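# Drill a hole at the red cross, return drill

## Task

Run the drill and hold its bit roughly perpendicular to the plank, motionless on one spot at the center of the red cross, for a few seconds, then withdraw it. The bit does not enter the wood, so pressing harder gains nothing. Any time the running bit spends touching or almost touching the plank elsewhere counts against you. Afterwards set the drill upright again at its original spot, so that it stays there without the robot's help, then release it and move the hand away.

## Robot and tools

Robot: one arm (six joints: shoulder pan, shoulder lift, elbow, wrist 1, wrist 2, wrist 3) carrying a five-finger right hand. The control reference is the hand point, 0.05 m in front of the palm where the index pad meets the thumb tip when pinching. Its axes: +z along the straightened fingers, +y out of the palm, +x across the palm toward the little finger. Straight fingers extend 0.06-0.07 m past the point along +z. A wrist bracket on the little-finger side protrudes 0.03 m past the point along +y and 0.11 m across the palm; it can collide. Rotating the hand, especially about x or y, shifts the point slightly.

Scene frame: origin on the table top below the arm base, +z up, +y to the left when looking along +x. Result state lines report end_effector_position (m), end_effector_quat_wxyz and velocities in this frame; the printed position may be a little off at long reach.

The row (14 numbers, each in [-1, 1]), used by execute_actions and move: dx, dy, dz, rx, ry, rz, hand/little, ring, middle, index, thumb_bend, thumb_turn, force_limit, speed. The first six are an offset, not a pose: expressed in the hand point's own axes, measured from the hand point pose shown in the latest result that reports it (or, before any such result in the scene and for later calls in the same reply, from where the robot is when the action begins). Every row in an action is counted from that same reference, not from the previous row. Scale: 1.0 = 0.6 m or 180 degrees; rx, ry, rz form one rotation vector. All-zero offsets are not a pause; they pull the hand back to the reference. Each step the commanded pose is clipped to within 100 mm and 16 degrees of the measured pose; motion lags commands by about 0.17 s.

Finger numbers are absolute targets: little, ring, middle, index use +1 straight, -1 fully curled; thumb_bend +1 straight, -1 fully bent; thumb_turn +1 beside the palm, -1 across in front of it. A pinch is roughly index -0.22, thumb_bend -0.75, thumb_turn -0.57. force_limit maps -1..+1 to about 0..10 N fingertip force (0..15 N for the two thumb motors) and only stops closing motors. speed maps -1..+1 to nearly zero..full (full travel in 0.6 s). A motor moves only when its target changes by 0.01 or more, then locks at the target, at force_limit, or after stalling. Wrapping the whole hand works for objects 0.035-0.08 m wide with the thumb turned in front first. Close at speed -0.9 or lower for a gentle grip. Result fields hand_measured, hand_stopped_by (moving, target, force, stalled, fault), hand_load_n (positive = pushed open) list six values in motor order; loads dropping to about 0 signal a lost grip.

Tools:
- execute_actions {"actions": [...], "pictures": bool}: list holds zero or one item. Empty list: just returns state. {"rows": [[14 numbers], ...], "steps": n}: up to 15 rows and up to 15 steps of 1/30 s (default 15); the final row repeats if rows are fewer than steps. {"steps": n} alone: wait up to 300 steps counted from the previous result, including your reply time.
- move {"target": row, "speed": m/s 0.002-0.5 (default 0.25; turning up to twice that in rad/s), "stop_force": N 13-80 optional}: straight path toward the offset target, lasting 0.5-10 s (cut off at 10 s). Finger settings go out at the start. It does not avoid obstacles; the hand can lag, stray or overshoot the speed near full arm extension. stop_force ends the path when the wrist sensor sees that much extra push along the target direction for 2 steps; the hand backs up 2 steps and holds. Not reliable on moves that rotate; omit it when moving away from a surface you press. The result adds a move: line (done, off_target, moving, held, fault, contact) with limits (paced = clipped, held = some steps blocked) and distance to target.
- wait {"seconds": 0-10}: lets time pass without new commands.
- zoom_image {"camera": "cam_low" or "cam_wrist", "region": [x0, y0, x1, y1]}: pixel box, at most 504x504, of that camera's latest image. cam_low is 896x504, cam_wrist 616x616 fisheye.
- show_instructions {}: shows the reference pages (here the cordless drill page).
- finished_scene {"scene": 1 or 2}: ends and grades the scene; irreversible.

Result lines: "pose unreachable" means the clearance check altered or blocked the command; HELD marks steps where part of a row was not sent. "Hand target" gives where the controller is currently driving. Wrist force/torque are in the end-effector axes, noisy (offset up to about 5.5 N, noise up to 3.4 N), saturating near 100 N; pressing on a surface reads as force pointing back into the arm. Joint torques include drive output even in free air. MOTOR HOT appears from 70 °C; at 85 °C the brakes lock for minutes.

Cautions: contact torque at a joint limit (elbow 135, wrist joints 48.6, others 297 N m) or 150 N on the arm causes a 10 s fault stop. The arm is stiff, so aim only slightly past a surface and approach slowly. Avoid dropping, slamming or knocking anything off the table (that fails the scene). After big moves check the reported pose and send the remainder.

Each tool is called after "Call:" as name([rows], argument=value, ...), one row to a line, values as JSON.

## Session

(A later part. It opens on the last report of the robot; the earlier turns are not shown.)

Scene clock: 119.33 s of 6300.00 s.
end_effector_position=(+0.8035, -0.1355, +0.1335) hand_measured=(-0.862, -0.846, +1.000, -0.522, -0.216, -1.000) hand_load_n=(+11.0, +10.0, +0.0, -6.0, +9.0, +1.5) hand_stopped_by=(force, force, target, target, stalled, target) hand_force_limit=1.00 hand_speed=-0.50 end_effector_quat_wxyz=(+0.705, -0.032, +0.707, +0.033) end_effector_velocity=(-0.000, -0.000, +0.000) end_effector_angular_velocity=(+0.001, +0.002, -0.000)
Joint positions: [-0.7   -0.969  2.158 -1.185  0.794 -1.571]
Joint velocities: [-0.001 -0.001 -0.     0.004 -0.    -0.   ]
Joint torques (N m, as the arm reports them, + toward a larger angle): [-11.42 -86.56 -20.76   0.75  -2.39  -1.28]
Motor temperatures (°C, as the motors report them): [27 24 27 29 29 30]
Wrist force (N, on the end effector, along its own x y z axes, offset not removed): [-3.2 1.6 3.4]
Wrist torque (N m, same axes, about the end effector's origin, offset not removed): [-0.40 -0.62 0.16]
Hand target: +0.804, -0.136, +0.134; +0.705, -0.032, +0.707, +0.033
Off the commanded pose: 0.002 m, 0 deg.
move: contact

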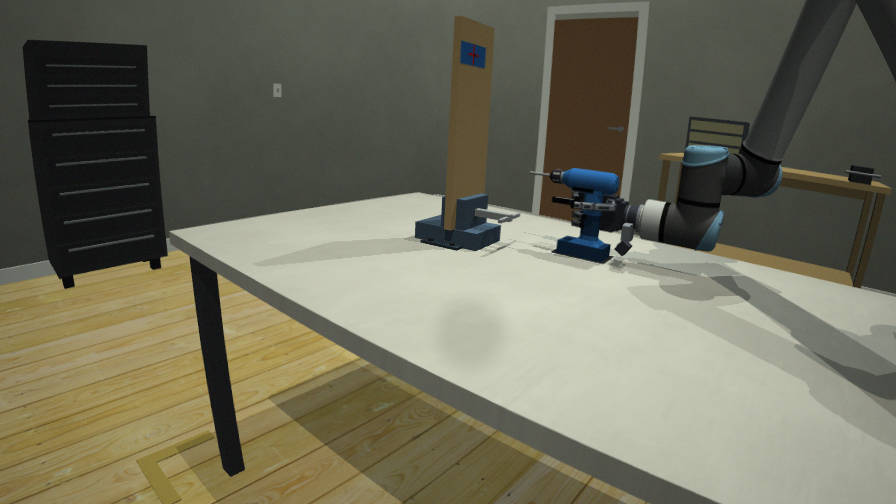

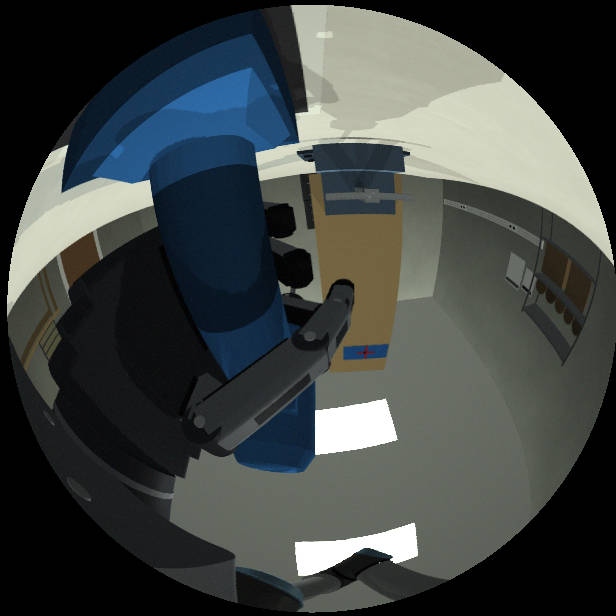

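Placed where it was. Release and retreat.

Call:
move(target=[0.0, 0.0, 0.0, 0, 0, 0, 1, 1, 1, 1, 1, -1, 1, 0.3], speed=0.01)

Call:
move(target=[0.009, -0.007, -0.005, 0, 0, 0, 1, 1, 1, 1, 1, -1, 1, 0.3], speed=0.03)

Call:
move(target=[0.0, -0.03, -0.32, 0, 0, 0, 1, 1, 1, 1, 1, -1, 1, 0.3], speed=0.15)

Call:
zoom_image(camera="cam_low", region=[500, 150, 710, 290])

Scene clock: 124.10 s of 6300.00 s.
end_effector_position=(+0.8035, -0.1356, +0.1335) hand_measured=(+1.000, +1.000, +1.000, +1.000, +1.000, -1.000) hand_load_n=(+0.0, +0.0, +0.0, +0.0, +0.0, +0.0) hand_stopped_by=(target, target, target, target, target, target) hand_force_limit=1.00 hand_speed=0.30 end_effector_quat_wxyz=(+0.705, -0.031, +0.707, +0.033) end_effector_velocity=(-0.000, -0.001, -0.000) end_effector_angular_velocity=(+0.001, +0.000, -0.001)
Joint positions: [-0.7   -0.969  2.158 -1.185  0.794 -1.571]
Joint velocities: [-0.001  0.    -0.     0.001  0.     0.   ]
Joint torques (N m, as the arm reports them, + toward a larger angle): [  0.17 -54.63 -24.74  -3.7   -1.     0.57]
Motor temperatures (°C, as the motors report them): [27 24 27 29 29 30]
Wrist force (N, on the end effector, along its own x y z axes, offset not removed): [-1.6 -2.6 -5.5]
Wrist torque (N m, same axes, about the end effector's origin, offset not removed): [0.09 0.48 -0.02]
Hand target: +0.804, -0.136, +0.134; +0.705, -0.032, +0.707, +0.033
Off the commanded pose: 0.000 m, 0 deg.
move: done

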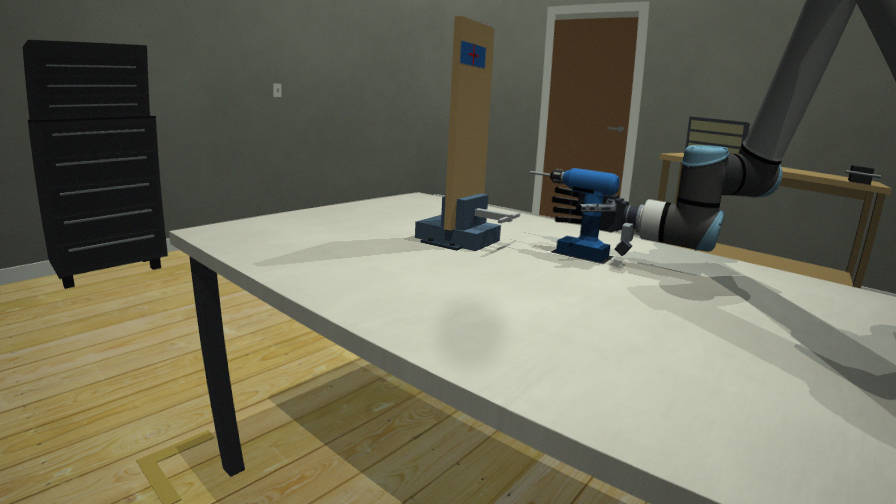

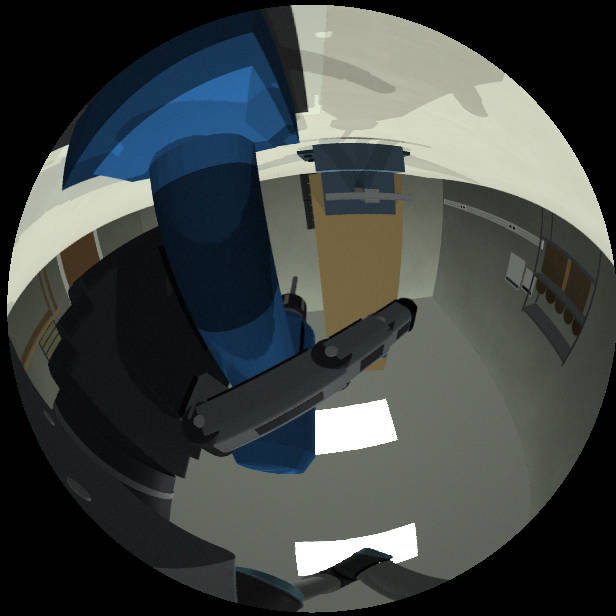

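Scene clock: 124.83 s of 6300.00 s.
end_effector_position=(+0.8010, -0.1398, +0.1284) hand_measured=(+1.000, +1.000, +1.000, +1.000, +1.000, -1.000) hand_load_n=(+0.0, +0.0, +0.0, +0.0, +0.0, +0.0) hand_stopped_by=(target, target, target, target, target, target) hand_force_limit=1.00 hand_speed=0.30 end_effector_quat_wxyz=(+0.705, -0.031, +0.707, +0.033) end_effector_velocity=(-0.001, -0.003, -0.001) end_effector_angular_velocity=(-0.001, -0.002, -0.001)
Joint positions: [-0.709 -0.96   2.159 -1.194  0.785 -1.571]
Joint velocities: [-0.004  0.002 -0.001 -0.004 -0.003  0.   ]
Joint torques (N m, as the arm reports them, + toward a larger angle): [-10.4  -55.02  -8.5   -3.56  -3.61  -2.32]
Motor temperatures (°C, as the motors report them): [27 24 27 29 29 30]
Wrist force (N, on the end effector, along its own x y z axes, offset not removed): [0.2 -3.1 -0.4]
Wrist torque (N m, same axes, about the end effector's origin, offset not removed): [-0.48 -0.09 0.00]
Hand target: +0.801, -0.140, +0.128; +0.705, -0.031, +0.707, +0.033
Off the commanded pose: 0.000 m, 0 deg.
move: done

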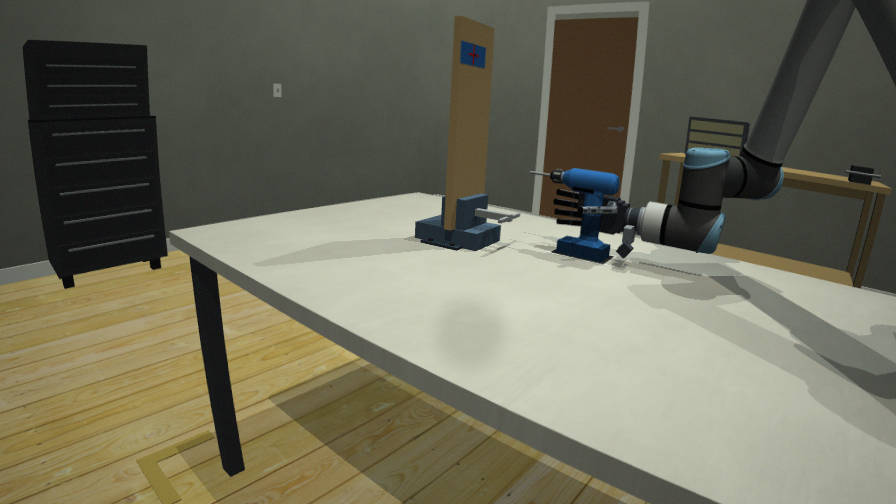

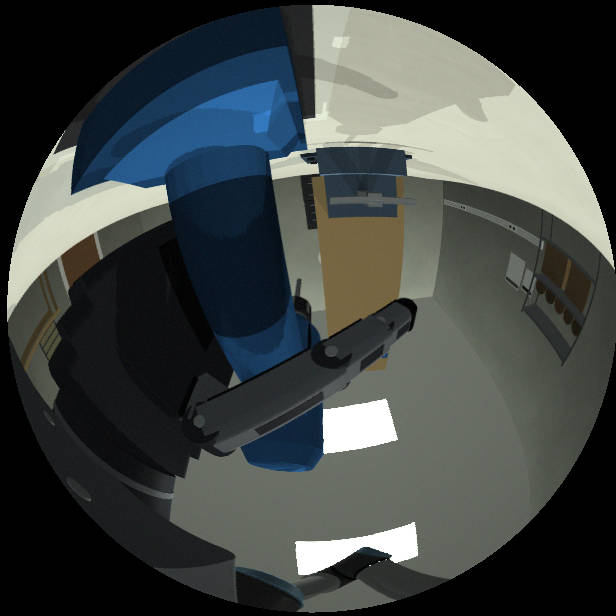

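Scene clock: 126.73 s of 6300.00 s.
end_effector_position=(+0.6119, -0.1751, +0.1288) hand_measured=(+1.000, +1.000, +1.000, +1.000, +1.000, -1.000) hand_load_n=(+0.0, +0.0, +0.0, +0.0, +0.0, +0.0) hand_stopped_by=(target, target, target, target, target, target) hand_force_limit=1.00 hand_speed=0.30 end_effector_quat_wxyz=(+0.705, -0.031, +0.707, +0.033) end_effector_velocity=(-0.003, -0.001, -0.000) end_effector_angular_velocity=(+0.001, -0.000, -0.001)
Joint positions: [-1.06  -1.055  2.452 -1.39   0.434 -1.574]
Joint velocities: [-0.008  0.     0.003 -0.004 -0.007  0.002]
Joint torques (N m, as the arm reports them, + toward a larger angle): [-14.47 -70.93   0.08  -3.81  -3.51   2.45]
Motor temperatures (°C, as the motors report them): [27 24 27 29 29 30]
Wrist force (N, on the end effector, along its own x y z axes, offset not removed): [-5.3 -3.3 -0.6]
Wrist torque (N m, same axes, about the end effector's origin, offset not removed): [-0.61 0.65 -0.26]
Hand target: +0.612, -0.175, +0.129; +0.705, -0.031, +0.707, +0.033
Off the commanded pose: 0.000 m, 0 deg.
move: done

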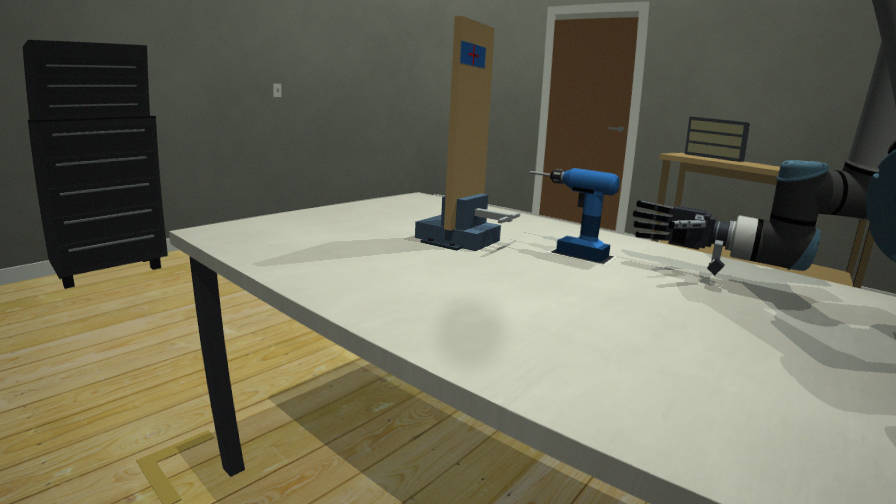

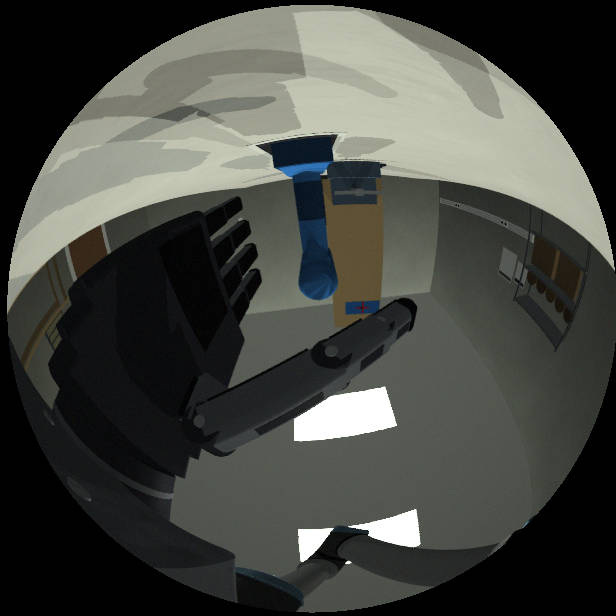

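Region (500, 150, 710, 290) of cam_low's 896x504 image, scaled by 2.400, with more detail than that image has.

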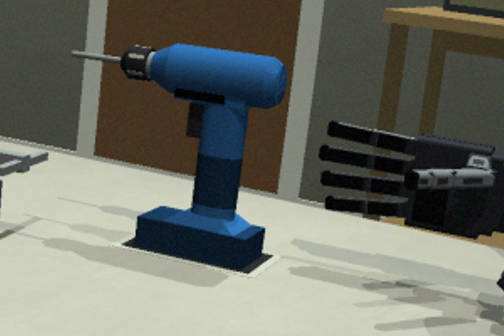

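Call:
finished_scene(scene=2)

The scene is finished: the task was done.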